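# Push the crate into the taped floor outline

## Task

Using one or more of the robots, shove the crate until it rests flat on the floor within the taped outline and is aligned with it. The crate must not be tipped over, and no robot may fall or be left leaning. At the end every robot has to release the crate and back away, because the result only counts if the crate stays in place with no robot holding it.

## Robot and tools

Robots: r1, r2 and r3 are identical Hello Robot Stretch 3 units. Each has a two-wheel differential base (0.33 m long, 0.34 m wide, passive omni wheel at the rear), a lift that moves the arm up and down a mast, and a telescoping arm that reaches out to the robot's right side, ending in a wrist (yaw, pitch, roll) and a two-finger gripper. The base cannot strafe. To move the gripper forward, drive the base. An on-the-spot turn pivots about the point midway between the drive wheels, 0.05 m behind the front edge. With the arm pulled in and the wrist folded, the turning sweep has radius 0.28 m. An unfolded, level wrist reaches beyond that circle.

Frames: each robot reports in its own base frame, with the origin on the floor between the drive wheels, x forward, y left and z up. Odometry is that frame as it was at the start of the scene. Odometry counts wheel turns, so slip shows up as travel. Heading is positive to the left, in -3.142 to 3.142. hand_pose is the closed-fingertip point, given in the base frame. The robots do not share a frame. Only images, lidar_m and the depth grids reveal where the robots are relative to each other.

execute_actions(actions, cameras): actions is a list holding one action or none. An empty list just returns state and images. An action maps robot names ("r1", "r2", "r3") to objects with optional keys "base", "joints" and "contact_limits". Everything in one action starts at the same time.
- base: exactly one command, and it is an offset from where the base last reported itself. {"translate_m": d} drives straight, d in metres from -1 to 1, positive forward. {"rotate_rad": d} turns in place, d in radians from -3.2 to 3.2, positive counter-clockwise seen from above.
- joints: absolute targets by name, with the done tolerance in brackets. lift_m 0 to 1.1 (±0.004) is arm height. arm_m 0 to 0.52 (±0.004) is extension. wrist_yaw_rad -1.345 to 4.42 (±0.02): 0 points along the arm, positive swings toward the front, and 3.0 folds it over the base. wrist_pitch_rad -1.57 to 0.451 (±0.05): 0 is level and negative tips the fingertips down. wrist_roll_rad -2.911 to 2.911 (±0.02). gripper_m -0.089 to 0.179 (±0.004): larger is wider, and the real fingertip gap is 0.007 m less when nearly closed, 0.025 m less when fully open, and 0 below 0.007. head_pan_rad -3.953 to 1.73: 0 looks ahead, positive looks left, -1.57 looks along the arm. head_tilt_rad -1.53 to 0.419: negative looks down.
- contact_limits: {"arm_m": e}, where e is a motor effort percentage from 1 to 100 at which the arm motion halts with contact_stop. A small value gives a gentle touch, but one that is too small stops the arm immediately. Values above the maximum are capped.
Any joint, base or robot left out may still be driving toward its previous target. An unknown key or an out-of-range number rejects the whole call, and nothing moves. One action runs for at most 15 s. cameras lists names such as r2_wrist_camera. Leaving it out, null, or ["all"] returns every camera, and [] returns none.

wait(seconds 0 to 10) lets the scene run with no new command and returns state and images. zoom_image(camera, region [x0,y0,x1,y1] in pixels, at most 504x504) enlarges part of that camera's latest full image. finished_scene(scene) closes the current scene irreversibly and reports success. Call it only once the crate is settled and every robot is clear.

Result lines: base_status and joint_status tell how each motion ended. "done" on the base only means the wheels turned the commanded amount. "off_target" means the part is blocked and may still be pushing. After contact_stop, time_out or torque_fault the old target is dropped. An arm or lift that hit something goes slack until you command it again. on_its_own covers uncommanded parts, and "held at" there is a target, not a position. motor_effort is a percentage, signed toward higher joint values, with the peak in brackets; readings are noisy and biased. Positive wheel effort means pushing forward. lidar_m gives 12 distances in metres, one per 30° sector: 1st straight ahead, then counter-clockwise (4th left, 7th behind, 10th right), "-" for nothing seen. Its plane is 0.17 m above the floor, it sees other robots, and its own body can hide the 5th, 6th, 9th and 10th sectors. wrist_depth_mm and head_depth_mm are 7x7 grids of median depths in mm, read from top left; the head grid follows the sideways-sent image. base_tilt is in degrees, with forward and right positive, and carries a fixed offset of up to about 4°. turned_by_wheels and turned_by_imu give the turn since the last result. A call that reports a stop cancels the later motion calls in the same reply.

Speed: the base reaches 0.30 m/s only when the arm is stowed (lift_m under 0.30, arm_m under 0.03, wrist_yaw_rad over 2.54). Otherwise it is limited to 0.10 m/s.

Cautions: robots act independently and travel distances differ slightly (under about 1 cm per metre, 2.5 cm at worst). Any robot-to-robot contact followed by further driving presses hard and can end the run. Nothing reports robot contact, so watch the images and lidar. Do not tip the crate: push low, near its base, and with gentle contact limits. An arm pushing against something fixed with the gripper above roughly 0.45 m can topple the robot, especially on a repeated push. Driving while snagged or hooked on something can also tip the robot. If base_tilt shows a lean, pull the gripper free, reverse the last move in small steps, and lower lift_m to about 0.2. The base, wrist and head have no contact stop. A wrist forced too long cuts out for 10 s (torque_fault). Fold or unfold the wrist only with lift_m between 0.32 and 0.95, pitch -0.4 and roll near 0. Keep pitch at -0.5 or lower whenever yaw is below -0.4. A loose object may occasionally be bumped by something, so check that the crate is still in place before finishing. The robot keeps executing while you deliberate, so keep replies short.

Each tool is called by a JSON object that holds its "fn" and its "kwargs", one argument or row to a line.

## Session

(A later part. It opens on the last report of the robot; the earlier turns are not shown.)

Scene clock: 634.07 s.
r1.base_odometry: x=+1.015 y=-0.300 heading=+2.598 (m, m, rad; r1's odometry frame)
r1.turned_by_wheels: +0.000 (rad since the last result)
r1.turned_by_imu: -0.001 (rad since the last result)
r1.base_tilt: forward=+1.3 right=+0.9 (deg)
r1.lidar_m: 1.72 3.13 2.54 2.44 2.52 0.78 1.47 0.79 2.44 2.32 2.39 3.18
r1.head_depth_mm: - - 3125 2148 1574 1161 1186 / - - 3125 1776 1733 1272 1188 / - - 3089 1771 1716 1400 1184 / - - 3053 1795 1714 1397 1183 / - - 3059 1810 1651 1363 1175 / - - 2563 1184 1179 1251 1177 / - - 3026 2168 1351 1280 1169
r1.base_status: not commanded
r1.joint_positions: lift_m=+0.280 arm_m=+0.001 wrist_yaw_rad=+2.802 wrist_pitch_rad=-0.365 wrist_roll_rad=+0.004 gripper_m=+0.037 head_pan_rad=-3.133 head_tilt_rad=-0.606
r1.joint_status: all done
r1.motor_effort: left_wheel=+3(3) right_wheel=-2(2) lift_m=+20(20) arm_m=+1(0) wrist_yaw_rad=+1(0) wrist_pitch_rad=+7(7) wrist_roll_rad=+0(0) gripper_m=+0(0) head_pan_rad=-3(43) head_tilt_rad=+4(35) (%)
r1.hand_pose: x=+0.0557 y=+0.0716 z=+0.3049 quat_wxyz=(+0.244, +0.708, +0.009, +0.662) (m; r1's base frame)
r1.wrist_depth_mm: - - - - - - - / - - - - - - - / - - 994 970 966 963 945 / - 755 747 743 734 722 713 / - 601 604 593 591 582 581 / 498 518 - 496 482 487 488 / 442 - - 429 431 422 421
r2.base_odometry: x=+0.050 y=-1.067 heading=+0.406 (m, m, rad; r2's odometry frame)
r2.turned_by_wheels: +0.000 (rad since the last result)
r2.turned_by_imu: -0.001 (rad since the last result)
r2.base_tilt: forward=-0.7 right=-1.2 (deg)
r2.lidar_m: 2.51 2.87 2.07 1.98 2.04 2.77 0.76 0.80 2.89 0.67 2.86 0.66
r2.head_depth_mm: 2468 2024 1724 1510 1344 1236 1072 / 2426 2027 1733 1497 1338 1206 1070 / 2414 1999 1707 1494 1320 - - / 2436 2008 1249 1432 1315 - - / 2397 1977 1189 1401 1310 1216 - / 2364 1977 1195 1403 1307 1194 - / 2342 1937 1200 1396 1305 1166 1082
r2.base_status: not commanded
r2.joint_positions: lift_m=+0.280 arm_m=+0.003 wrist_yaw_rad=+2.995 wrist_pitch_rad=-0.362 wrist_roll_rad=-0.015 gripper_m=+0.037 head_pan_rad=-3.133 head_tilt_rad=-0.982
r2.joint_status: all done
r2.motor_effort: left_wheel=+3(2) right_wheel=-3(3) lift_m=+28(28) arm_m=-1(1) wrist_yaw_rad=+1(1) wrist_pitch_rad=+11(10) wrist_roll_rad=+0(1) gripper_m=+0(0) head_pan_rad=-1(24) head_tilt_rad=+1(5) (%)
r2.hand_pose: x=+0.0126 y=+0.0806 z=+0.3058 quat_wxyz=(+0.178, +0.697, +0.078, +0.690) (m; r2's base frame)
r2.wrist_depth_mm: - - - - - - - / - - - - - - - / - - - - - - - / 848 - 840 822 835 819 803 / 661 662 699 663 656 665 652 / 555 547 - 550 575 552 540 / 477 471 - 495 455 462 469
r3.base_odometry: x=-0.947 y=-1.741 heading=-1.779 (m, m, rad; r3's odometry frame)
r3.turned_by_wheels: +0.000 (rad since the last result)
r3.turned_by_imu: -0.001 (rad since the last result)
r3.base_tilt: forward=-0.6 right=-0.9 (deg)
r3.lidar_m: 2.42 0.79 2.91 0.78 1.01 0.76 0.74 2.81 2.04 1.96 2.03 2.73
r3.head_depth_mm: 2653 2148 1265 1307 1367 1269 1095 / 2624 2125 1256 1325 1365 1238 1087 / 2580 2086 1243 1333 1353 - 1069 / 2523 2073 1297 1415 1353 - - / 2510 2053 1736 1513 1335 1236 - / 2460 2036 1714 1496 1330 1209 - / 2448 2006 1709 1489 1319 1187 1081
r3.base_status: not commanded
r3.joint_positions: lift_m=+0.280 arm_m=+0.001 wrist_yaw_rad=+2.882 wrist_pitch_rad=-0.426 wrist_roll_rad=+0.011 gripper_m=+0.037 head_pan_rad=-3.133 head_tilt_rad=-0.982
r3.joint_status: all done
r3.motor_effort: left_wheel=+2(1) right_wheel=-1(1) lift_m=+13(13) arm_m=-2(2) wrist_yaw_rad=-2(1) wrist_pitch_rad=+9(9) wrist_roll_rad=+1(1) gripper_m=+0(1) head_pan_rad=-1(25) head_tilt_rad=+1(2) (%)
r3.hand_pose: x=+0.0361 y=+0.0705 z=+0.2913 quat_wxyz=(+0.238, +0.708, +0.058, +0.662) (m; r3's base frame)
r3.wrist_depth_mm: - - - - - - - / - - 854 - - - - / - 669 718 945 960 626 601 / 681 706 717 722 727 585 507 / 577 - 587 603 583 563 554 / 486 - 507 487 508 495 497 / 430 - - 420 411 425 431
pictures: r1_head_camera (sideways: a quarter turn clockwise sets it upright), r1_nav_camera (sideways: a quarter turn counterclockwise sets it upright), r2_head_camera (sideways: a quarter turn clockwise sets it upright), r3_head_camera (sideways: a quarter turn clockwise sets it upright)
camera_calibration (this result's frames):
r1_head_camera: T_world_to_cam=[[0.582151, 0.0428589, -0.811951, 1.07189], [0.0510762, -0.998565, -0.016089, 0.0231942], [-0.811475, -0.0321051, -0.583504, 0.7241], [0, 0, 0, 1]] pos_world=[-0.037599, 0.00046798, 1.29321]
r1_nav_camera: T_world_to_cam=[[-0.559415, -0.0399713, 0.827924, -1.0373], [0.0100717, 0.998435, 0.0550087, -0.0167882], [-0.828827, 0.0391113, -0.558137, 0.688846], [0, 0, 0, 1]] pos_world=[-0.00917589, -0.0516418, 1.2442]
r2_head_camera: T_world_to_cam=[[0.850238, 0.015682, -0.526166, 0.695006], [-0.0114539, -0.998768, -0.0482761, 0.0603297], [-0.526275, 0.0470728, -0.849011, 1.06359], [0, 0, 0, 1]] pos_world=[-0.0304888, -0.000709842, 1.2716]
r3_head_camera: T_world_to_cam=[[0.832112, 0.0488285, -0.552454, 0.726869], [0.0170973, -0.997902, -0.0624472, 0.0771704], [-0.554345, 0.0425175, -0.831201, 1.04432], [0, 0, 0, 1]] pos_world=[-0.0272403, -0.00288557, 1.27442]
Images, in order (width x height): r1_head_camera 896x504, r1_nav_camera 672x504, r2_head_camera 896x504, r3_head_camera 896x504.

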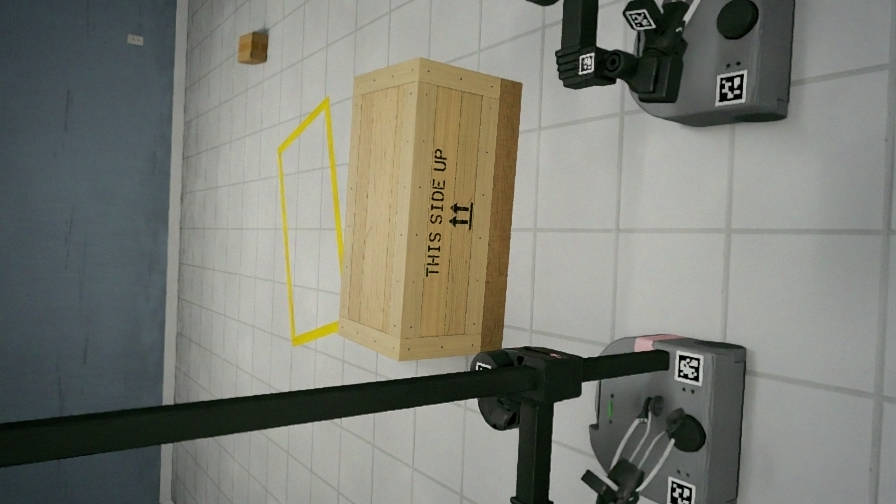

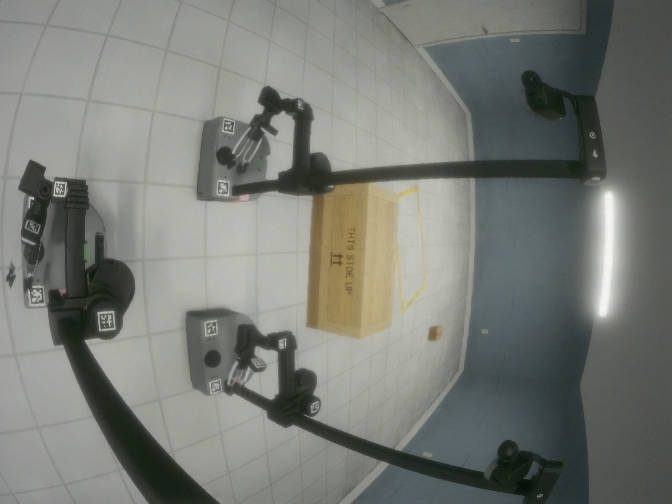

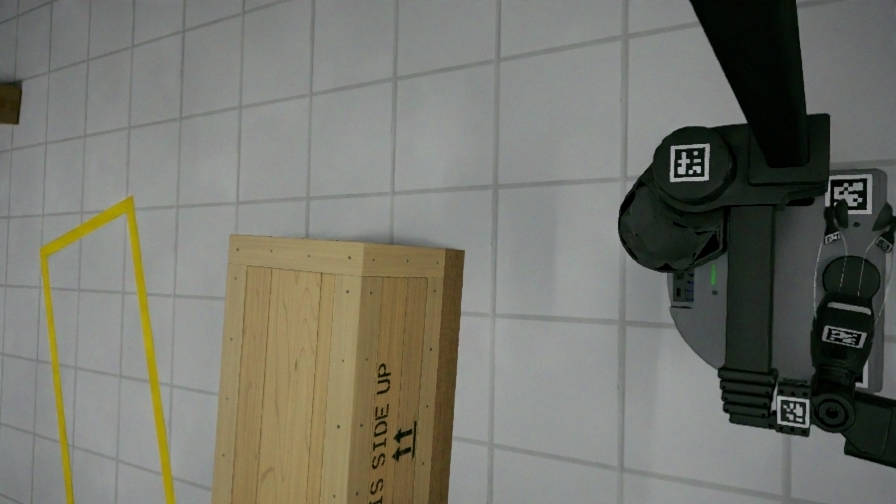

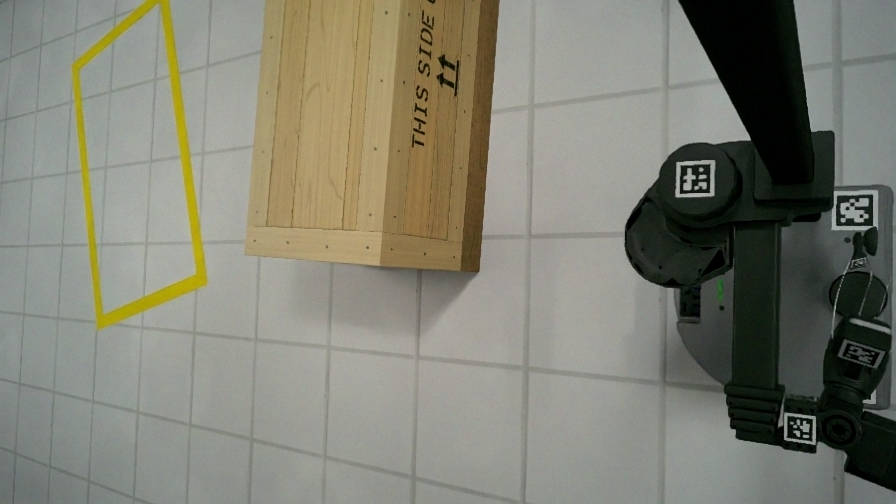

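{"fn": "execute_actions", "kwargs": {
  "actions": [
    {"r1":{"joints":{"lift_m":0.42,"head_tilt_rad":-0.8}},"r2":{"base":{"rotate_rad":-0.03},"joints":{"lift_m":0.42}},"r3":{"base":{"rotate_rad":-0.07},"joints":{"lift_m":0.42}}}
  ],
  "cameras": []
}}

{"fn": "execute_actions", "kwargs": {
  "actions": [
    {"r2":{"base":{"translate_m":-0.35}},"r3":{"base":{"translate_m":-0.35}},"r1":{"base":{"translate_m":-0.35}}}
  ],
  "cameras": ["r1_head_camera","r2_head_camera","r3_head_camera"]
}}

Scene clock: 719.17 s.
r1.base_odometry: x=+1.015 y=-0.300 heading=+2.598 (m, m, rad; r1's odometry frame)
r1.turned_by_wheels: +0.000 (rad since the last result)
r1.turned_by_imu: -0.001 (rad since the last result)
r1.base_tilt: forward=+1.3 right=+0.7 (deg)
r1.lidar_m: 1.73 3.11 2.55 2.45 2.51 0.78 1.47 0.79 2.43 2.33 2.39 3.16
r1.head_depth_mm: - 3003 2144 973 1299 1274 1122 / - 2936 1731 1788 1364 1276 - / - 2936 1734 1769 1482 1300 - / - 2934 1734 1776 1480 1277 - / - 2879 1721 1765 1403 1272 1137 / 3713 848 992 1463 1348 1273 1130 / 3737 2900 2176 1670 1378 1266 1108
r1.base_status: not commanded
r1.joint_positions: lift_m=+0.420 arm_m=+0.001 wrist_yaw_rad=+2.802 wrist_pitch_rad=-0.365 wrist_roll_rad=+0.004 gripper_m=+0.037 head_pan_rad=-3.133 head_tilt_rad=-0.790
r1.joint_status: all done
r1.motor_effort: left_wheel=+3(3) right_wheel=-2(3) lift_m=+24(24) arm_m=+1(1) wrist_yaw_rad=+0(0) wrist_pitch_rad=+7(7) wrist_roll_rad=+0(0) gripper_m=-1(0) head_pan_rad=-3(3) head_tilt_rad=-6(29) (%)
r1.hand_pose: x=+0.0557 y=+0.0716 z=+0.4447 quat_wxyz=(+0.244, +0.708, +0.009, +0.662) (m; r1's base frame)
r1.wrist_depth_mm: - - - - - - - / - - - - - - - / - - - - - - - / - - - 996 961 982 950 / - 814 805 799 786 790 774 / 665 705 666 661 640 661 660 / 581 - 573 580 569 566 566
r2.base_odometry: x=+0.050 y=-1.067 heading=+0.376 (m, m, rad; r2's odometry frame)
r2.turned_by_wheels: -0.030 (rad since the last result)
r2.turned_by_imu: -0.031 (rad since the last result)
r2.base_tilt: forward=-0.8 right=-1.1 (deg)
r2.lidar_m: 2.49 2.96 2.09 1.98 2.03 2.69 0.77 0.80 1.09 0.66 2.84 0.66
r2.head_depth_mm: 2473 2032 1740 1505 1335 1232 1071 / 2457 2020 1722 1496 1336 - 1055 / 2429 1996 1719 1495 1344 - - / 2450 2003 1591 1440 1333 - - / 2375 1978 1189 1394 1307 1215 - / 2392 1981 1186 1400 1305 1209 - / 2369 1947 1188 1394 1297 1179 1075
r2.base_status: done
r2.joint_positions: lift_m=+0.420 arm_m=+0.003 wrist_yaw_rad=+2.995 wrist_pitch_rad=-0.362 wrist_roll_rad=-0.015 gripper_m=+0.037 head_pan_rad=-3.133 head_tilt_rad=-0.981
r2.joint_status: all done
r2.motor_effort: left_wheel=+2(10) right_wheel=-2(9) lift_m=+56(57) arm_m=-1(1) wrist_yaw_rad=+1(1) wrist_pitch_rad=+11(11) wrist_roll_rad=-1(1) gripper_m=+0(0) head_pan_rad=-1(2) head_tilt_rad=+1(1) (%)
r2.hand_pose: x=+0.0126 y=+0.0806 z=+0.4450 quat_wxyz=(+0.178, +0.697, +0.078, +0.690) (m; r2's base frame)
r2.wrist_depth_mm: - - - - - - - / - - - - - - - / - - - - - - - / - - - - - - - / 874 869 905 894 909 874 886 / 744 733 - 716 753 727 716 / 629 636 600 633 609 627 608
r3.base_odometry: x=-0.947 y=-1.741 heading=-1.849 (m, m, rad; r3's odometry frame)
r3.turned_by_wheels: -0.070 (rad since the last result)
r3.turned_by_imu: -0.069 (rad since the last result)
r3.base_tilt: forward=-0.6 right=-1.0 (deg)
r3.lidar_m: 2.42 0.79 2.97 0.78 1.09 0.78 0.74 3.03 2.09 1.96 1.99 2.57
r3.head_depth_mm: 2656 2156 1273 1374 1378 1264 1092 / 2610 2119 1263 1363 1369 1243 1071 / 2577 2085 1240 1357 1379 - 1065 / 2529 2081 1232 1353 1365 - - / 2486 2041 1737 1516 1332 1238 - / 2470 2023 1720 1506 1324 1223 - / 2437 2007 1705 1477 1315 1198 -
r3.base_status: done
r3.joint_positions: lift_m=+0.420 arm_m=+0.001 wrist_yaw_rad=+2.882 wrist_pitch_rad=-0.426 wrist_roll_rad=+0.011 gripper_m=+0.037 head_pan_rad=-3.133 head_tilt_rad=-0.981
r3.joint_status: all done
r3.motor_effort: left_wheel=+2(5) right_wheel=-1(6) lift_m=+23(24) arm_m=-2(3) wrist_yaw_rad=+0(1) wrist_pitch_rad=+9(9) wrist_roll_rad=+1(1) gripper_m=+0(0) head_pan_rad=-1(2) head_tilt_rad=+1(1) (%)
r3.hand_pose: x=+0.0361 y=+0.0705 z=+0.4306 quat_wxyz=(+0.238, +0.708, +0.058, +0.662) (m; r3's base frame)
r3.wrist_depth_mm: - - - - - - - / - - - - - - - / - 910 943 - - - - / 927 758 793 969 944 686 936 / 778 - 768 788 766 631 644 / 651 - 665 650 685 659 666 / 565 554 565 577 555 576 573
pictures: none
No camera images: the call's "cameras" was empty. Leave "cameras" out to get every camera's image.

Scene clock: 723.80 s.
r1.base_odometry: x=+1.315 y=-0.481 heading=+2.598 (m, m, rad; r1's odometry frame)
r1.turned_by_wheels: +0.000 (rad since the last result)
r1.turned_by_imu: -0.002 (rad since the last result)
r1.base_tilt: forward=+1.3 right=+0.9 (deg)
r1.lidar_m: 2.07 3.48 2.54 2.44 2.50 0.78 0.80 0.78 2.46 2.34 2.41 3.22
r1.head_depth_mm: - 2939 2154 985 1305 1281 1118 / - 2923 1552 1539 1370 1279 - / - 2942 1553 1577 1484 1301 - / - 2905 1550 1596 1486 1272 - / - 2907 1490 1535 1383 1270 1154 / 699 2543 1015 1721 1356 1268 1133 / - 2906 2189 1666 1378 1267 1113
r1.base_status: done
r1.joint_positions: lift_m=+0.420 arm_m=+0.001 wrist_yaw_rad=+2.802 wrist_pitch_rad=-0.365 wrist_roll_rad=+0.004 gripper_m=+0.037 head_pan_rad=-3.133 head_tilt_rad=-0.790
r1.joint_status: not commanded
r1.motor_effort: left_wheel=+3(6) right_wheel=-3(7) lift_m=+25(25) arm_m=+1(0) wrist_yaw_rad=+0(0) wrist_pitch_rad=+7(7) wrist_roll_rad=+0(0) gripper_m=-1(1) head_pan_rad=-3(3) head_tilt_rad=-6(6) (%)
r1.hand_pose: x=+0.0557 y=+0.0716 z=+0.4447 quat_wxyz=(+0.244, +0.708, +0.009, +0.662) (m; r1's base frame)
r1.wrist_depth_mm: - - - - - - - / - - - - - - - / - - - - - - - / - - - 962 993 970 988 / - 809 808 800 787 777 776 / 659 704 661 667 646 656 658 / 591 - 581 571 569 566 570
r2.base_odometry: x=-0.276 y=-1.195 heading=+0.376 (m, m, rad; r2's odometry frame)
r2.turned_by_wheels: +0.000 (rad since the last result)
r2.turned_by_imu: -0.003 (rad since the last result)
r2.base_tilt: forward=-0.8 right=-1.1 (deg)
r2.lidar_m: 2.82 2.93 2.07 1.96 2.01 2.66 0.42 0.43 0.59 0.65 2.86 0.67
r2.head_depth_mm: 2461 2030 1736 1512 1333 1233 1067 / 2420 2030 1719 1494 1329 - 1054 / 2439 2014 1719 1490 1348 - - / 2391 1986 1699 1444 1287 - - / 2383 1967 1691 1036 1117 1218 - / 2387 1964 1686 1038 1128 1203 - / 2350 1936 1680 1032 1142 1187 1077
r2.base_status: done
r2.joint_positions: lift_m=+0.420 arm_m=+0.003 wrist_yaw_rad=+2.995 wrist_pitch_rad=-0.362 wrist_roll_rad=-0.015 gripper_m=+0.037 head_pan_rad=-3.133 head_tilt_rad=-0.981
r2.joint_status: not commanded
r2.motor_effort: left_wheel=+2(4) right_wheel=-2(7) lift_m=+56(55) arm_m=-1(1) wrist_yaw_rad=+0(1) wrist_pitch_rad=+11(11) wrist_roll_rad=+0(0) gripper_m=+0(0) head_pan_rad=-1(2) head_tilt_rad=+0(1) (%)
r2.hand_pose: x=+0.0126 y=+0.0806 z=+0.4450 quat_wxyz=(+0.178, +0.697, +0.078, +0.690) (m; r2's base frame)
r2.wrist_depth_mm: - - - - - - - / - - - - - - - / - - - - - - - / - - - - - - - / 907 878 941 866 886 862 885 / 757 722 - 747 734 722 734 / 638 630 610 630 609 613 621
r3.base_odometry: x=-0.851 y=-1.405 heading=-1.849 (m, m, rad; r3's odometry frame)
r3.turned_by_wheels: +0.000 (rad since the last result)
r3.turned_by_imu: -0.001 (rad since the last result)
r3.base_tilt: forward=-0.6 right=-0.8 (deg)
r3.lidar_m: 2.77 0.78 2.94 0.77 0.58 0.41 0.39 3.11 2.13 1.99 2.02 2.62
r3.head_depth_mm: 2663 2147 1811 1101 1057 1269 1096 / 2602 2142 1798 1090 1048 1248 1073 / 2588 2101 1774 1076 1000 - 1068 / 2529 2069 1757 1062 991 - - / 2510 2069 1744 1483 1308 1232 - / 2484 2041 1721 1504 1327 1223 - / 2459 2006 1702 1484 1320 1199 -
r3.base_status: done
r3.joint_positions: lift_m=+0.420 arm_m=+0.001 wrist_yaw_rad=+2.882 wrist_pitch_rad=-0.426 wrist_roll_rad=+0.011 gripper_m=+0.037 head_pan_rad=-3.133 head_tilt_rad=-0.981
r3.joint_status: not commanded
r3.motor_effort: left_wheel=+1(3) right_wheel=-1(5) lift_m=+23(23) arm_m=-3(2) wrist_yaw_rad=-1(0) wrist_pitch_rad=+9(9) wrist_roll_rad=+1(1) gripper_m=+0(0) head_pan_rad=-3(2) head_tilt_rad=+0(1) (%)
r3.hand_pose: x=+0.0361 y=+0.0705 z=+0.4306 quat_wxyz=(+0.238, +0.708, +0.058, +0.662) (m; r3's base frame)
r3.wrist_depth_mm: - - - - - - - / - - - - - - - / - 923 935 - - - - / 643 723 761 984 932 695 958 / 674 - 813 811 774 603 612 / 626 - 662 669 691 650 649 / 564 557 572 566 553 575 571
pictures: r1_head_camera (sideways: a quarter turn clockwise sets it upright), r2_head_camera (sideways: a quarter turn clockwise sets it upright), r3_head_camera (sideways: a quarter turn clockwise sets it upright)
camera_calibration (this result's frames):
r1_head_camera: T_world_to_cam=[[0.720854, 0.0439413, -0.691693, 0.914304], [0.0531086, -0.998556, -0.00808785, 0.0127623], [-0.691049, -0.0309047, -0.722147, 0.903705], [0, 0, 0, 1]] pos_world=[-0.0352525, 0.000496887, 1.28513]
r2_head_camera: T_world_to_cam=[[0.849966, 0.0152754, -0.526616, 0.695594], [-0.0119543, -0.998763, -0.0482654, 0.0603188], [-0.526702, 0.0473193, -0.848732, 1.06323], [0, 0, 0, 1]] pos_world=[-0.0305051, -0.000692581, 1.27162]
r3_head_camera: T_world_to_cam=[[0.831843, 0.0482785, -0.552908, 0.727462], [0.0164066, -0.997913, -0.0624517, 0.0771805], [-0.554769, 0.0428786, -0.830899, 1.04393], [0, 0, 0, 1]] pos_world=[-0.0272572, -0.00286375, 1.27444]
Images, in order (width x height): r1_head_camera 896x504, r2_head_camera 896x504, r3_head_camera 896x504.

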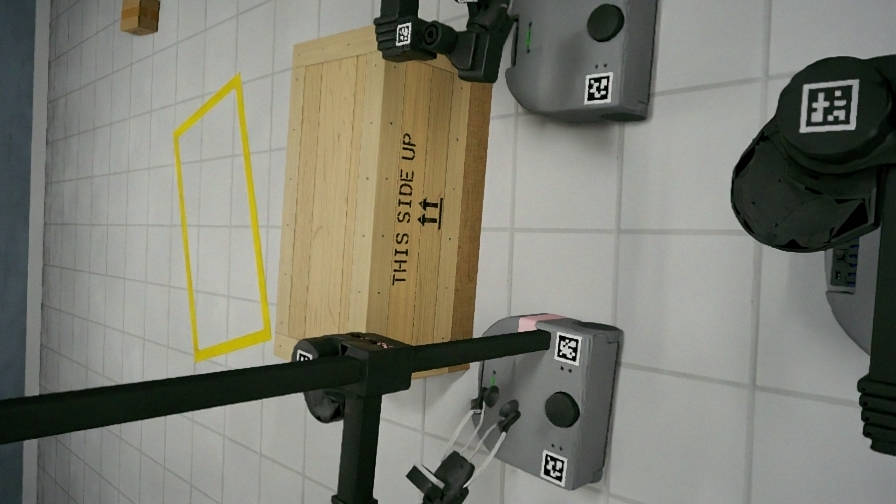

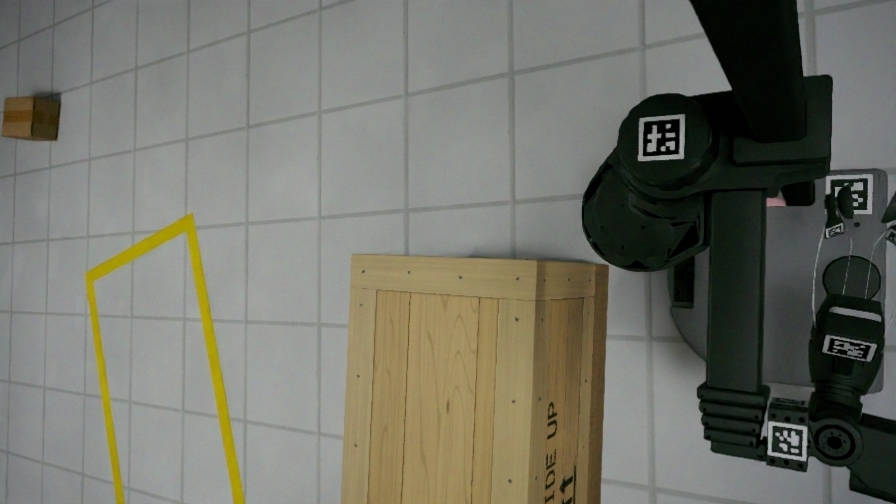

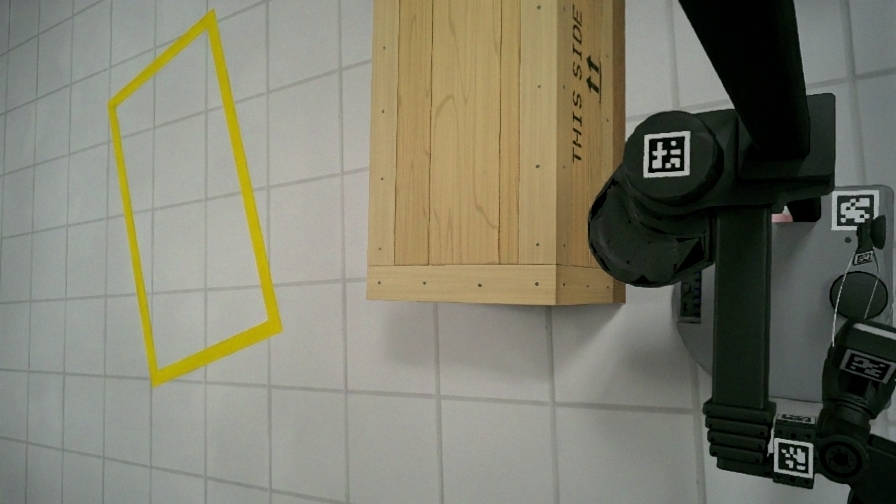

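{"fn": "execute_actions", "kwargs": {
  "actions": [
    {"r1":{"base":{"translate_m":-0.35},"joints":{"lift_m":0.5,"head_tilt_rad":-0.98}},"r2":{"joints":{"lift_m":0.5}},"r3":{"joints":{"lift_m":0.5}}}
  ],
  "cameras": ["r1_head_camera","r1_nav_camera"]
}}

Scene clock: 757.70 s.
r1.base_odometry: x=+1.615 y=-0.662 heading=+2.599 (m, m, rad; r1's odometry frame)
r1.turned_by_wheels: +0.000 (rad since the last result)
r1.turned_by_imu: -0.002 (rad since the last result)
r1.base_tilt: forward=+1.2 right=+0.9 (deg)
r1.lidar_m: 2.42 3.57 2.54 2.42 0.52 0.79 0.77 0.47 0.49 2.35 2.42 3.23
r1.head_depth_mm: 2600 2104 1244 1294 1160 1109 1050 / 2605 2102 1244 1317 1358 - 1051 / 2591 2096 1242 1335 1397 - - / 2579 2092 1243 1374 1362 1237 - / 2596 2092 1239 1388 1305 1230 - / 2577 2094 740 862 1138 1219 - / 2574 1976 590 1466 1155 1209 1100
r1.base_status: done
r1.joint_positions: lift_m=+0.500 arm_m=+0.001 wrist_yaw_rad=+2.802 wrist_pitch_rad=-0.365 wrist_roll_rad=+0.004 gripper_m=+0.037 head_pan_rad=-3.133 head_tilt_rad=-0.968
r1.joint_status: all done
r1.motor_effort: left_wheel=+3(5) right_wheel=-2(8) lift_m=+25(26) arm_m=+1(1) wrist_yaw_rad=+1(1) wrist_pitch_rad=+7(7) wrist_roll_rad=+0(0) gripper_m=+1(0) head_pan_rad=-3(3) head_tilt_rad=-7(27) (%)
r1.hand_pose: x=+0.0557 y=+0.0716 z=+0.5247 quat_wxyz=(+0.244, +0.708, +0.009, +0.662) (m; r1's base frame)
r1.wrist_depth_mm: - - - - - - - / - - - - - - - / - - - - - - - / - - - - - - - / - 929 907 902 901 905 885 / 582 791 758 756 737 755 753 / 517 - 655 661 655 663 640
r2.base_odometry: x=-0.276 y=-1.195 heading=+0.376 (m, m, rad; r2's odometry frame)
r2.turned_by_wheels: +0.000 (rad since the last result)
r2.turned_by_imu: -0.002 (rad since the last result)
r2.base_tilt: forward=-0.6 right=-1.1 (deg)
r2.lidar_m: 2.83 2.93 2.07 1.95 2.01 2.65 0.42 0.43 0.59 0.65 0.38 0.40
r2.head_depth_mm: 2465 2038 1726 1514 1333 1233 1066 / 2419 2033 1727 1503 1360 - 1056 / 2431 2017 1718 1496 1374 - - / 2421 1999 1701 1431 1221 - - / 2410 1983 1688 1040 1121 1212 - / 2378 1986 1691 1031 1127 1209 1038 / 2336 1962 1672 1030 1138 1189 -
r2.base_status: not commanded
r2.joint_positions: lift_m=+0.500 arm_m=+0.003 wrist_yaw_rad=+2.995 wrist_pitch_rad=-0.362 wrist_roll_rad=-0.015 gripper_m=+0.037 head_pan_rad=-3.133 head_tilt_rad=-0.981
r2.joint_status: all done
r2.motor_effort: left_wheel=+3(3) right_wheel=-2(3) lift_m=+56(58) arm_m=-1(1) wrist_yaw_rad=+0(0) wrist_pitch_rad=+11(10) wrist_roll_rad=+0(0) gripper_m=+0(0) head_pan_rad=-2(2) head_tilt_rad=+1(1) (%)
r2.hand_pose: x=+0.0126 y=+0.0806 z=+0.5250 quat_wxyz=(+0.178, +0.697, +0.078, +0.690) (m; r2's base frame)
r2.wrist_depth_mm: - - - - - - - / - - - - - - - / - - - - - - - / - - - - - - - / - - - - - - - / 873 849 - 820 852 842 822 / 730 720 711 703 684 711 704
r3.base_odometry: x=-0.851 y=-1.405 heading=-1.849 (m, m, rad; r3's odometry frame)
r3.turned_by_wheels: +0.000 (rad since the last result)
r3.turned_by_imu: -0.001 (rad since the last result)
r3.base_tilt: forward=-0.7 right=-0.8 (deg)
r3.lidar_m: 2.77 0.49 0.49 0.76 0.58 0.41 0.40 3.12 2.13 1.99 2.03 2.61
r3.head_depth_mm: 2667 2155 1812 1092 1057 1269 1091 / 2621 2124 1788 1081 1010 - 1074 / 2569 2122 1773 1076 983 - 1066 / 2537 2069 1764 1066 975 - - / 2508 2062 1742 1479 1317 1233 - / 2470 2024 1724 1496 1325 1225 - / 2441 2015 1707 1481 1315 1214 -
r3.base_status: not commanded
r3.joint_positions: lift_m=+0.500 arm_m=+0.001 wrist_yaw_rad=+2.882 wrist_pitch_rad=-0.426 wrist_roll_rad=+0.011 gripper_m=+0.037 head_pan_rad=-3.133 head_tilt_rad=-0.981
r3.joint_status: all done
r3.motor_effort: left_wheel=+2(2) right_wheel=-1(1) lift_m=+24(24) arm_m=-3(3) wrist_yaw_rad=-2(1) wrist_pitch_rad=+9(9) wrist_roll_rad=+1(1) gripper_m=+0(0) head_pan_rad=-1(1) head_tilt_rad=+1(1) (%)
r3.hand_pose: x=+0.0361 y=+0.0705 z=+0.5106 quat_wxyz=(+0.238, +0.708, +0.058, +0.662) (m; r3's base frame)
r3.wrist_depth_mm: - - - - - 380 - / - - - - - - - / - - - - - - - / 662 830 870 - - - - / 686 - 802 706 685 925 878 / 697 - 755 622 577 736 770 / 630 628 646 618 570 655 676
pictures: r1_head_camera (sideways: a quarter turn clockwise sets it upright), r1_nav_camera (sideways: a quarter turn counterclockwise sets it upright)
camera_calibration (this result's frames):
r1_head_camera: T_world_to_cam=[[0.83176, 0.0448485, -0.55332, 0.733338], [0.0537772, -0.998553, -0.0000972965, 0.00235447], [-0.552524, -0.0296751, -0.832968, 1.04696], [0, 0, 0, 1]] pos_world=[-0.0316185, 0.000530548, 1.27785]
r1_nav_camera: T_world_to_cam=[[-0.816147, -0.0420278, 0.576314, -0.707829], [-0.0103549, 0.998255, 0.0581338, -0.0207053], [-0.577751, 0.0414781, -0.815158, 1.0216], [0, 0, 0, 1]] pos_world=[0.012325, -0.0514534, 1.2419]
Images, in order (width x height): r1_head_camera 896x504, r1_nav_camera 672x504.

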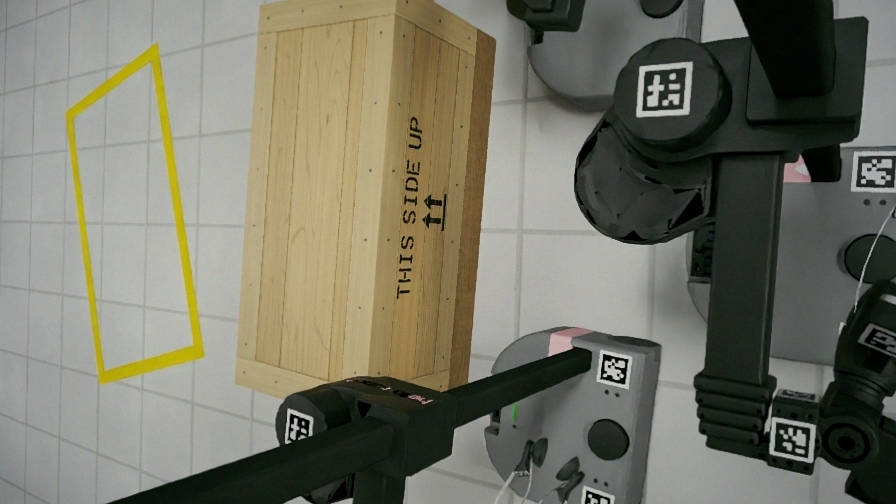

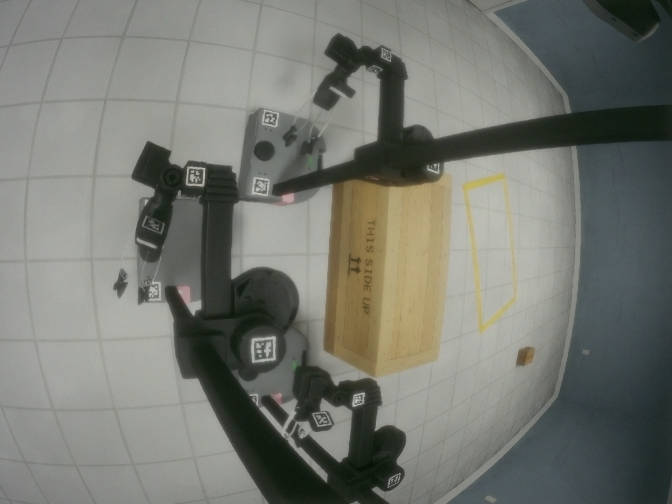

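{"fn": "execute_actions", "kwargs": {
  "actions": [
    {"r1":{"base":{"rotate_rad":0.12}},"r2":{"base":{"rotate_rad":0.04}}}
  ],
  "cameras": []
}}

{"fn": "execute_actions", "kwargs": {
  "actions": [
    {"r1":{"base":{"translate_m":0.3}}}
  ],
  "cameras": []
}}

{"fn": "execute_actions", "kwargs": {
  "actions": [
    {"r1":{"base":{"rotate_rad":-0.12}}}
  ],
  "cameras": []
}}

{"fn": "execute_actions", "kwargs": {
  "actions": [
    {"r1":{"base":{"translate_m":-0.42}}}
  ],
  "cameras": ["r1_head_camera","r1_nav_camera","r2_head_camera"]
}}

Scene clock: 831.80 s.
r1.base_odometry: x=+1.615 y=-0.662 heading=+2.718 (m, m, rad; r1's odometry frame)
r1.turned_by_wheels: +0.120 (rad since the last result)
r1.turned_by_imu: +0.120 (rad since the last result)
r1.base_tilt: forward=+1.2 right=+0.8 (deg)
r1.lidar_m: 2.42 3.17 2.46 2.42 2.58 0.77 0.77 0.47 2.39 2.35 2.50 2.44
r1.head_depth_mm: 2585 2102 1240 1221 1180 1088 1056 / 2561 2095 1239 1276 1373 - 1049 / 2588 2103 1240 1330 1397 - - / 2587 2099 1244 1390 1365 1242 - / 2558 2078 1214 1333 1178 1232 - / 2559 1945 632 1266 1176 1235 - / 400 1920 1764 1524 1237 1208 1101
r1.base_status: done
r1.joint_positions: lift_m=+0.500 arm_m=+0.001 wrist_yaw_rad=+2.802 wrist_pitch_rad=-0.365 wrist_roll_rad=+0.004 gripper_m=+0.037 head_pan_rad=-3.133 head_tilt_rad=-0.968
r1.joint_status: not commanded
r1.motor_effort: left_wheel=-3(7) right_wheel=+3(6) lift_m=+25(24) arm_m=+1(1) wrist_yaw_rad=+0(1) wrist_pitch_rad=+7(7) wrist_roll_rad=+0(0) gripper_m=+0(0) head_pan_rad=-3(3) head_tilt_rad=-7(7) (%)
r1.hand_pose: x=+0.0557 y=+0.0716 z=+0.5247 quat_wxyz=(+0.244, +0.708, +0.009, +0.662) (m; r1's base frame)
r1.wrist_depth_mm: - - - - - - - / - - - - - - - / - - - - - - - / - - - - - - - / - 926 929 903 906 913 893 / 568 806 766 762 728 760 739 / 503 - 662 661 654 651 642
r2.base_odometry: x=-0.276 y=-1.195 heading=+0.416 (m, m, rad; r2's odometry frame)
r2.turned_by_wheels: +0.040 (rad since the last result)
r2.turned_by_imu: +0.039 (rad since the last result)
r2.base_tilt: forward=-0.6 right=-1.2 (deg)
r2.lidar_m: 2.83 2.81 2.05 1.96 2.03 2.75 0.42 0.44 0.62 0.65 0.38 2.83
r2.head_depth_mm: 2502 2036 1739 1517 1337 1234 1072 / 2416 2023 1726 1501 1360 - 1055 / 2421 2017 1725 1493 1372 - - / 2418 1988 1710 1088 1112 - - / 2393 1968 1693 1038 1131 1212 - / 2377 1972 1669 1034 1156 1210 1035 / 2360 1964 1671 1029 1183 1191 -
r2.base_status: done
r2.joint_positions: lift_m=+0.500 arm_m=+0.003 wrist_yaw_rad=+2.995 wrist_pitch_rad=-0.362 wrist_roll_rad=-0.015 gripper_m=+0.037 head_pan_rad=-3.133 head_tilt_rad=-0.981
r2.joint_status: not commanded
r2.motor_effort: left_wheel=-1(1) right_wheel=+2(2) lift_m=+56(56) arm_m=-1(1) wrist_yaw_rad=+0(0) wrist_pitch_rad=+10(11) wrist_roll_rad=-1(0) gripper_m=+0(0) head_pan_rad=-2(2) head_tilt_rad=+1(0) (%)
r2.hand_pose: x=+0.0126 y=+0.0806 z=+0.5250 quat_wxyz=(+0.178, +0.697, +0.078, +0.690) (m; r2's base frame)
r2.wrist_depth_mm: - - - - - - - / - - - - - - - / - - - - - - - / - - - - - - - / - - - - - - - / 844 849 - 841 867 818 837 / 722 717 702 709 693 727 698
r3.base_odometry: x=-0.851 y=-1.405 heading=-1.849 (m, m, rad; r3's odometry frame)
r3.turned_by_wheels: +0.000 (rad since the last result)
r3.turned_by_imu: -0.001 (rad since the last result)
r3.base_tilt: forward=-0.6 right=-0.8 (deg)
r3.lidar_m: 2.77 0.49 0.49 0.76 0.58 0.41 0.39 3.12 2.13 1.99 2.03 2.61
r3.head_depth_mm: 2660 2151 1803 1094 1058 1266 1090 / 2611 2120 1796 1087 1009 - 1068 / 2557 2084 1774 1077 980 - 1069 / 2546 2074 1751 1069 982 - - / 2493 2036 1750 1490 1314 1234 - / 2468 2033 1718 1501 1327 1223 - / 2434 2014 1702 1484 1324 1212 -
r3.base_status: not commanded
r3.joint_positions: lift_m=+0.500 arm_m=+0.001 wrist_yaw_rad=+2.882 wrist_pitch_rad=-0.426 wrist_roll_rad=+0.011 gripper_m=+0.037 head_pan_rad=-3.133 head_tilt_rad=-0.981
r3.joint_status: not commanded
r3.motor_effort: left_wheel=+1(2) right_wheel=-1(1) lift_m=+23(23) arm_m=-3(3) wrist_yaw_rad=-1(0) wrist_pitch_rad=+9(9) wrist_roll_rad=+1(1) gripper_m=+0(0) head_pan_rad=-2(2) head_tilt_rad=+1(1) (%)
r3.hand_pose: x=+0.0361 y=+0.0705 z=+0.5106 quat_wxyz=(+0.238, +0.708, +0.058, +0.662) (m; r3's base frame)
r3.wrist_depth_mm: - - - - - 392 - / - - - - - - - / - - - - - - - / 650 826 880 - - - - / 686 - 821 691 685 901 931 / 671 - 773 616 594 748 763 / 632 641 642 610 538 653 655
pictures: none
No camera images: the call's "cameras" was empty. Leave "cameras" out to get every camera's image.

Scene clock: 835.73 s.
r1.base_odometry: x=+1.341 y=-0.538 heading=+2.718 (m, m, rad; r1's odometry frame)
r1.turned_by_wheels: +0.000 (rad since the last result)
r1.turned_by_imu: +0.000 (rad since the last result)
r1.base_tilt: forward=+1.2 right=+1.0 (deg)
r1.lidar_m: 2.13 3.15 2.44 2.40 0.88 0.72 0.76 0.75 2.42 2.37 2.54 2.13
r1.head_depth_mm: 2606 1484 1334 1338 1284 1224 1050 / 2583 1475 1383 1527 1344 - 1051 / 2576 1475 1431 1529 1389 - - / 2561 1475 1484 1524 1359 1240 - / 2491 857 1413 1343 1346 1239 - / 2416 962 1766 1364 1351 1242 - / 2542 1941 1648 1500 1340 1211 1099
r1.base_status: done
r1.joint_positions: lift_m=+0.500 arm_m=+0.001 wrist_yaw_rad=+2.802 wrist_pitch_rad=-0.365 wrist_roll_rad=+0.004 gripper_m=+0.037 head_pan_rad=-3.133 head_tilt_rad=-0.968
r1.joint_status: not commanded
r1.motor_effort: left_wheel=-3(5) right_wheel=+2(7) lift_m=+25(24) arm_m=+0(1) wrist_yaw_rad=+0(1) wrist_pitch_rad=+7(7) wrist_roll_rad=+0(0) gripper_m=+0(0) head_pan_rad=-3(4) head_tilt_rad=-7(7) (%)
r1.hand_pose: x=+0.0557 y=+0.0716 z=+0.5247 quat_wxyz=(+0.244, +0.708, +0.009, +0.662) (m; r1's base frame)
r1.wrist_depth_mm: - - - - - - - / - - - - - - - / - - - - - - - / - - - - - - - / - 903 927 916 904 903 895 / 755 796 771 772 742 745 753 / 671 - 660 653 654 648 648
r2.base_odometry: x=-0.276 y=-1.195 heading=+0.416 (m, m, rad; r2's odometry frame)
r2.turned_by_wheels: +0.000 (rad since the last result)
r2.turned_by_imu: -0.001 (rad since the last result)
r2.base_tilt: forward=-0.7 right=-1.1 (deg)
r2.lidar_m: 2.83 2.82 2.04 1.97 2.03 2.76 0.41 0.44 0.62 0.65 2.89 0.60
r2.head_depth_mm: 2489 2036 1729 1498 1339 1236 1075 / 2421 2021 1728 1508 1351 - 1056 / 2412 2019 1711 1497 1363 - - / 2450 1974 1707 1083 1106 - - / 2394 1985 1688 1042 1138 1213 - / 2363 1973 1667 1033 1155 1208 1036 / 2321 1932 1675 1029 1184 1193 -
r2.base_status: not commanded
r2.joint_positions: lift_m=+0.500 arm_m=+0.003 wrist_yaw_rad=+2.995 wrist_pitch_rad=-0.362 wrist_roll_rad=-0.015 gripper_m=+0.037 head_pan_rad=-3.133 head_tilt_rad=-0.981
r2.joint_status: not commanded
r2.motor_effort: left_wheel=-1(1) right_wheel=+1(2) lift_m=+56(56) arm_m=-1(1) wrist_yaw_rad=+0(0) wrist_pitch_rad=+11(11) wrist_roll_rad=+0(0) gripper_m=+1(0) head_pan_rad=-2(2) head_tilt_rad=+1(1) (%)
r2.hand_pose: x=+0.0126 y=+0.0806 z=+0.5250 quat_wxyz=(+0.178, +0.697, +0.078, +0.690) (m; r2's base frame)
r2.wrist_depth_mm: - - - - - - - / - - - - - - - / - - - - - - - / - - - - - - - / - - - - - - - / 832 844 - 840 832 828 831 / 728 712 695 720 686 707 703
r3.base_odometry: x=-0.851 y=-1.405 heading=-1.849 (m, m, rad; r3's odometry frame)
r3.turned_by_wheels: +0.000 (rad since the last result)
r3.turned_by_imu: -0.001 (rad since the last result)
r3.base_tilt: forward=-0.6 right=-0.9 (deg)
r3.lidar_m: 2.78 0.75 0.78 0.77 0.58 0.41 0.39 3.11 2.12 1.99 2.03 2.61
r3.head_depth_mm: 2645 2145 1811 1096 1061 1267 1089 / 2627 2121 1793 1086 1009 - 1068 / 2584 2095 1773 1081 984 - 1064 / 2544 2081 1764 1072 977 - - / 2505 2040 1741 1477 1317 1241 - / 2485 2046 1717 1498 1328 1224 - / 2445 2027 1700 1488 1316 1215 -
r3.base_status: not commanded
r3.joint_positions: lift_m=+0.500 arm_m=+0.001 wrist_yaw_rad=+2.882 wrist_pitch_rad=-0.426 wrist_roll_rad=+0.011 gripper_m=+0.037 head_pan_rad=-3.133 head_tilt_rad=-0.981
r3.joint_status: not commanded
r3.motor_effort: left_wheel=+1(2) right_wheel=-1(1) lift_m=+23(23) arm_m=-2(2) wrist_yaw_rad=+0(1) wrist_pitch_rad=+9(9) wrist_roll_rad=+1(1) gripper_m=+0(0) head_pan_rad=-2(2) head_tilt_rad=+1(1) (%)
r3.hand_pose: x=+0.0361 y=+0.0705 z=+0.5106 quat_wxyz=(+0.238, +0.708, +0.058, +0.662) (m; r3's base frame)
r3.wrist_depth_mm: - - - - - - - / - - - - - - - / - - - - - - - / 651 813 871 - - - - / 694 - 832 894 743 683 846 / 668 - 778 762 717 660 757 / 638 633 636 651 619 668 644
pictures: none
No camera images: the call's "cameras" was empty. Leave "cameras" out to get every camera's image.

Scene clock: 836.73 s.
r1.base_odometry: x=+1.341 y=-0.538 heading=+2.598 (m, m, rad; r1's odometry frame)
r1.turned_by_wheels: -0.120 (rad since the last result)
r1.turned_by_imu: -0.121 (rad since the last result)
r1.base_tilt: forward=+1.3 right=+0.8 (deg)
r1.lidar_m: 2.13 3.51 2.51 2.40 2.47 0.72 1.07 0.75 2.50 2.37 2.44 3.28
r1.head_depth_mm: 2571 2045 832 1342 1311 1224 1053 / 2576 1482 1375 1364 1327 - 1052 / 2585 1476 1429 1529 1395 - - / 2600 1474 1454 1537 1361 1244 - / 2568 1467 1476 1476 1342 1244 - / 2574 840 1344 1332 1347 1237 - / 2329 1943 1757 1359 1344 1210 1098
r1.base_status: done
r1.joint_positions: lift_m=+0.500 arm_m=+0.001 wrist_yaw_rad=+2.802 wrist_pitch_rad=-0.365 wrist_roll_rad=+0.004 gripper_m=+0.037 head_pan_rad=-3.133 head_tilt_rad=-0.968
r1.joint_status: not commanded
r1.motor_effort: left_wheel=+3(9) right_wheel=-3(7) lift_m=+25(25) arm_m=+1(0) wrist_yaw_rad=+1(0) wrist_pitch_rad=+7(7) wrist_roll_rad=+0(0) gripper_m=+0(1) head_pan_rad=-3(4) head_tilt_rad=-7(7) (%)
r1.hand_pose: x=+0.0557 y=+0.0716 z=+0.5247 quat_wxyz=(+0.244, +0.708, +0.009, +0.662) (m; r1's base frame)
r1.wrist_depth_mm: - - - - - - - / - - - - - - - / - - - - - - - / - - - - - - - / - 917 909 937 915 912 893 / 754 795 748 772 740 752 754 / 665 - 654 658 652 653 647
r2.base_odometry: x=-0.276 y=-1.195 heading=+0.416 (m, m, rad; r2's odometry frame)
r2.turned_by_wheels: +0.000 (rad since the last result)
r2.turned_by_imu: +0.000 (rad since the last result)
r2.base_tilt: forward=-0.8 right=-1.2 (deg)
r2.lidar_m: 2.83 2.82 2.04 1.97 2.03 2.76 0.42 0.44 0.62 0.65 2.89 0.61
r2.head_depth_mm: 2486 2038 1741 1509 1334 1229 1076 / 2410 2036 1730 1506 1352 - 1060 / 2474 2016 1717 1488 1377 - - / 2401 2017 1707 1084 1107 - - / 2382 1985 1705 1045 1133 1221 - / 2386 1964 1692 1038 1155 1205 1035 / 2365 1950 1687 1024 1186 1184 -
r2.base_status: not commanded
r2.joint_positions: lift_m=+0.500 arm_m=+0.003 wrist_yaw_rad=+2.995 wrist_pitch_rad=-0.362 wrist_roll_rad=-0.015 gripper_m=+0.037 head_pan_rad=-3.133 head_tilt_rad=-0.981
r2.joint_status: not commanded
r2.motor_effort: left_wheel=-1(1) right_wheel=+1(1) lift_m=+56(56) arm_m=-1(1) wrist_yaw_rad=+1(0) wrist_pitch_rad=+10(11) wrist_roll_rad=+0(0) gripper_m=+0(0) head_pan_rad=-2(2) head_tilt_rad=+1(1) (%)
r2.hand_pose: x=+0.0126 y=+0.0806 z=+0.5250 quat_wxyz=(+0.178, +0.697, +0.078, +0.690) (m; r2's base frame)
r2.wrist_depth_mm: - - - - - - - / - - - - - - - / - - - - - - - / - - - - - - - / - - - - - - - / 874 837 - 814 876 852 819 / 727 727 701 734 693 711 714
r3.base_odometry: x=-0.851 y=-1.405 heading=-1.849 (m, m, rad; r3's odometry frame)
r3.turned_by_wheels: +0.000 (rad since the last result)
r3.turned_by_imu: +0.000 (rad since the last result)
r3.base_tilt: forward=-0.6 right=-0.9 (deg)
r3.lidar_m: 2.77 0.75 0.79 0.77 0.58 0.41 0.39 3.11 2.13 1.99 2.02 2.61
r3.head_depth_mm: 2647 2147 1805 1094 1059 1262 1087 / 2623 2134 1791 1087 1012 - 1073 / 2564 2099 1759 1078 983 - 1066 / 2539 2063 1757 1067 979 - - / 2500 2068 1748 1488 1310 1237 - / 2478 2041 1732 1503 1324 1227 - / 2432 2007 1706 1489 1316 1210 -
r3.base_status: not commanded
r3.joint_positions: lift_m=+0.500 arm_m=+0.001 wrist_yaw_rad=+2.882 wrist_pitch_rad=-0.426 wrist_roll_rad=+0.011 gripper_m=+0.037 head_pan_rad=-3.133 head_tilt_rad=-0.981
r3.joint_status: not commanded
r3.motor_effort: left_wheel=+2(1) right_wheel=-1(1) lift_m=+23(23) arm_m=-2(2) wrist_yaw_rad=+1(1) wrist_pitch_rad=+9(9) wrist_roll_rad=+1(1) gripper_m=+0(0) head_pan_rad=-3(1) head_tilt_rad=+1(1) (%)
r3.hand_pose: x=+0.0361 y=+0.0705 z=+0.5106 quat_wxyz=(+0.238, +0.708, +0.058, +0.662) (m; r3's base frame)
r3.wrist_depth_mm: - - - - - - - / - - - - - - - / - - - - - - - / 645 850 872 - - - - / 689 - 819 920 753 676 919 / 676 - 775 763 730 705 772 / 628 650 640 646 635 649 666
pictures: none
No camera images: the call's "cameras" was empty. Leave "cameras" out to get every camera's image.

Scene clock: 842.00 s.
r1.base_odometry: x=+1.701 y=-0.755 heading=+2.599 (m, m, rad; r1's odometry frame)
r1.turned_by_wheels: +0.000 (rad since the last result)
r1.turned_by_imu: -0.002 (rad since the last result)
r1.base_tilt: forward=+1.2 right=+0.9 (deg)
r1.lidar_m: 2.54 3.50 2.50 2.38 2.46 0.67 0.65 0.39 0.44 2.39 2.46 3.27
r1.head_depth_mm: 2575 2106 1241 1125 1219 605 1048 / 2583 2102 1243 1143 1355 - 1053 / 2575 2097 1240 1142 1376 - - / 2588 2099 1243 1137 1356 1243 - / 2597 2096 1239 1166 1346 1239 - / 2556 2083 1237 1183 1178 1088 - / 2571 2085 1750 621 1121 1097 1103
r1.base_status: done
r1.joint_positions: lift_m=+0.500 arm_m=+0.001 wrist_yaw_rad=+2.802 wrist_pitch_rad=-0.365 wrist_roll_rad=+0.004 gripper_m=+0.037 head_pan_rad=-3.133 head_tilt_rad=-0.968
r1.joint_status: not commanded
r1.motor_effort: left_wheel=+4(5) right_wheel=-2(7) lift_m=+24(25) arm_m=+0(0) wrist_yaw_rad=+0(0) wrist_pitch_rad=+7(6) wrist_roll_rad=+0(0) gripper_m=+0(0) head_pan_rad=-4(3) head_tilt_rad=-7(7) (%)
r1.hand_pose: x=+0.0557 y=+0.0716 z=+0.5247 quat_wxyz=(+0.244, +0.708, +0.009, +0.662) (m; r1's base frame)
r1.wrist_depth_mm: - - - - - - - / - - - - - - - / - - - - - - - / - - - - - - - / - 935 931 914 891 905 886 / 569 774 757 769 721 747 749 / 499 - 668 658 660 648 658
r2.base_odometry: x=-0.276 y=-1.195 heading=+0.416 (m, m, rad; r2's odometry frame)
r2.turned_by_wheels: +0.000 (rad since the last result)
r2.turned_by_imu: -0.002 (rad since the last result)
r2.base_tilt: forward=-0.6 right=-1.3 (deg)
r2.lidar_m: 2.83 2.82 2.04 1.96 2.03 2.76 0.42 0.44 0.62 0.65 0.28 2.83
r2.head_depth_mm: 2481 2044 1736 1509 1340 1234 1071 / 2400 2022 1717 1499 1357 - 1054 / 2455 2027 1718 1489 1370 - - / 2408 2009 1716 1083 1109 - - / 2388 1987 1686 1036 1131 1212 - / 2357 1969 1686 1037 1161 1209 1040 / 2364 1968 1692 1028 1183 1181 -
r2.base_status: not commanded
r2.joint_positions: lift_m=+0.500 arm_m=+0.003 wrist_yaw_rad=+2.995 wrist_pitch_rad=-0.362 wrist_roll_rad=-0.015 gripper_m=+0.037 head_pan_rad=-3.133 head_tilt_rad=-0.981
r2.joint_status: not commanded
r2.motor_effort: left_wheel=-1(1) right_wheel=+2(1) lift_m=+56(56) arm_m=-1(1) wrist_yaw_rad=+0(0) wrist_pitch_rad=+10(11) wrist_roll_rad=+0(0) gripper_m=+0(1) head_pan_rad=-2(1) head_tilt_rad=+1(1) (%)
r2.hand_pose: x=+0.0126 y=+0.0806 z=+0.5250 quat_wxyz=(+0.178, +0.697, +0.078, +0.690) (m; r2's base frame)
r2.wrist_depth_mm: - - - - - - - / - - - - - - - / - - - - - - - / - - - - - - - / - - - - - - - / 844 855 - 824 875 838 822 / 722 714 681 709 681 708 710
r3.base_odometry: x=-0.851 y=-1.405 heading=-1.849 (m, m, rad; r3's odometry frame)
r3.turned_by_wheels: +0.000 (rad since the last result)
r3.turned_by_imu: -0.001 (rad since the last result)
r3.base_tilt: forward=-0.6 right=-0.8 (deg)
r3.lidar_m: 2.77 4.17 0.44 0.56 0.58 0.41 0.39 3.11 2.14 1.99 2.03 2.61
r3.head_depth_mm: 2689 2148 1806 1093 1058 1268 996 / 2626 2132 1788 1087 1011 - 957 / 2590 2100 1771 1080 983 - 1070 / 2547 2086 1755 1067 979 - - / 2493 2059 1751 1484 1314 1232 - / 2482 2033 1729 1503 1330 1227 - / 2422 2023 1707 1490 1318 1220 -
r3.base_status: not commanded
r3.joint_positions: lift_m=+0.500 arm_m=+0.001 wrist_yaw_rad=+2.882 wrist_pitch_rad=-0.426 wrist_roll_rad=+0.011 gripper_m=+0.037 head_pan_rad=-3.133 head_tilt_rad=-0.981
r3.joint_status: not commanded
r3.motor_effort: left_wheel=+1(2) right_wheel=-1(1) lift_m=+23(23) arm_m=-3(3) wrist_yaw_rad=-1(1) wrist_pitch_rad=+9(9) wrist_roll_rad=+1(1) gripper_m=-1(1) head_pan_rad=-2(3) head_tilt_rad=+0(1) (%)
r3.hand_pose: x=+0.0361 y=+0.0705 z=+0.5106 quat_wxyz=(+0.238, +0.708, +0.058, +0.662) (m; r3's base frame)
r3.wrist_depth_mm: - - - - 351 - - / - - - - - - - / - - - - - - - / 653 838 860 - - - - / 694 - 848 670 915 915 914 / 693 - 767 559 802 753 771 / 627 638 608 535 612 651 644
pictures: r1_head_camera (sideways: a quarter turn clockwise sets it upright), r1_nav_camera (sideways: a quarter turn counterclockwise sets it upright), r2_head_camera (sideways: a quarter turn clockwise sets it upright)
camera_calibration (this result's frames):
r1_head_camera: T_world_to_cam=[[0.831856, 0.044745, -0.553185, 0.733161], [0.053652, -0.99856, -0.000089915, 0.00234562], [-0.552392, -0.0296047, -0.833059, 1.04707], [0, 0, 0, 1]] pos_world=[-0.0316145, 0.000535312, 1.27785]
r1_nav_camera: T_world_to_cam=[[-0.816247, -0.0419262, 0.57618, -0.707654], [-0.0102392, 0.998256, 0.0581335, -0.0207056], [-0.577613, 0.0415517, -0.815253, 1.02172], [0, 0, 0, 1]] pos_world=[0.0123283, -0.0514541, 1.2419]
r2_head_camera: T_world_to_cam=[[0.849966, 0.0152754, -0.526616, 0.695594], [-0.0119543, -0.998763, -0.0482654, 0.0603188], [-0.526702, 0.0473193, -0.848732, 1.06323], [0, 0, 0, 1]] pos_world=[-0.0305051, -0.000692581, 1.27162]
Images, in order (width x height): r1_head_camera 896x504, r1_nav_camera 672x504, r2_head_camera 896x504.

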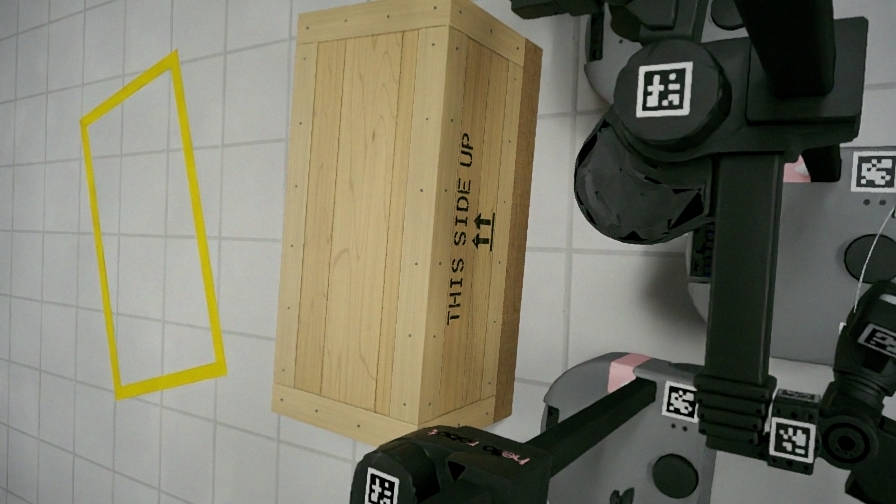

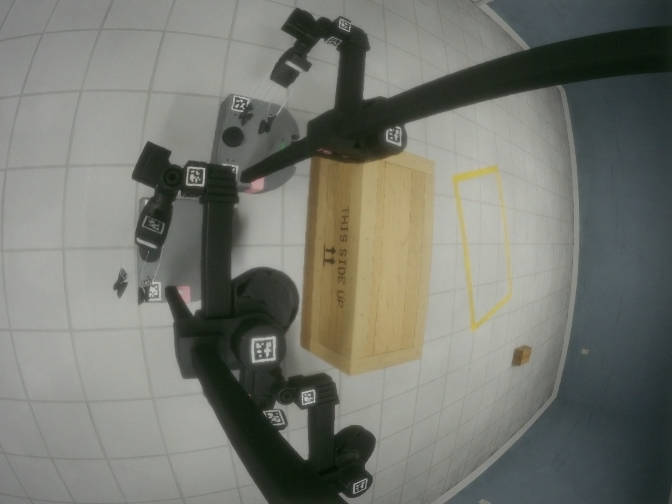

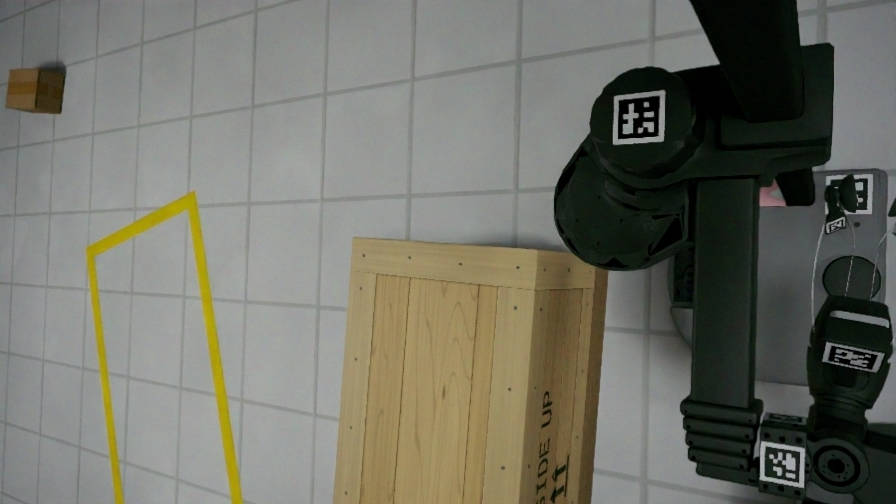

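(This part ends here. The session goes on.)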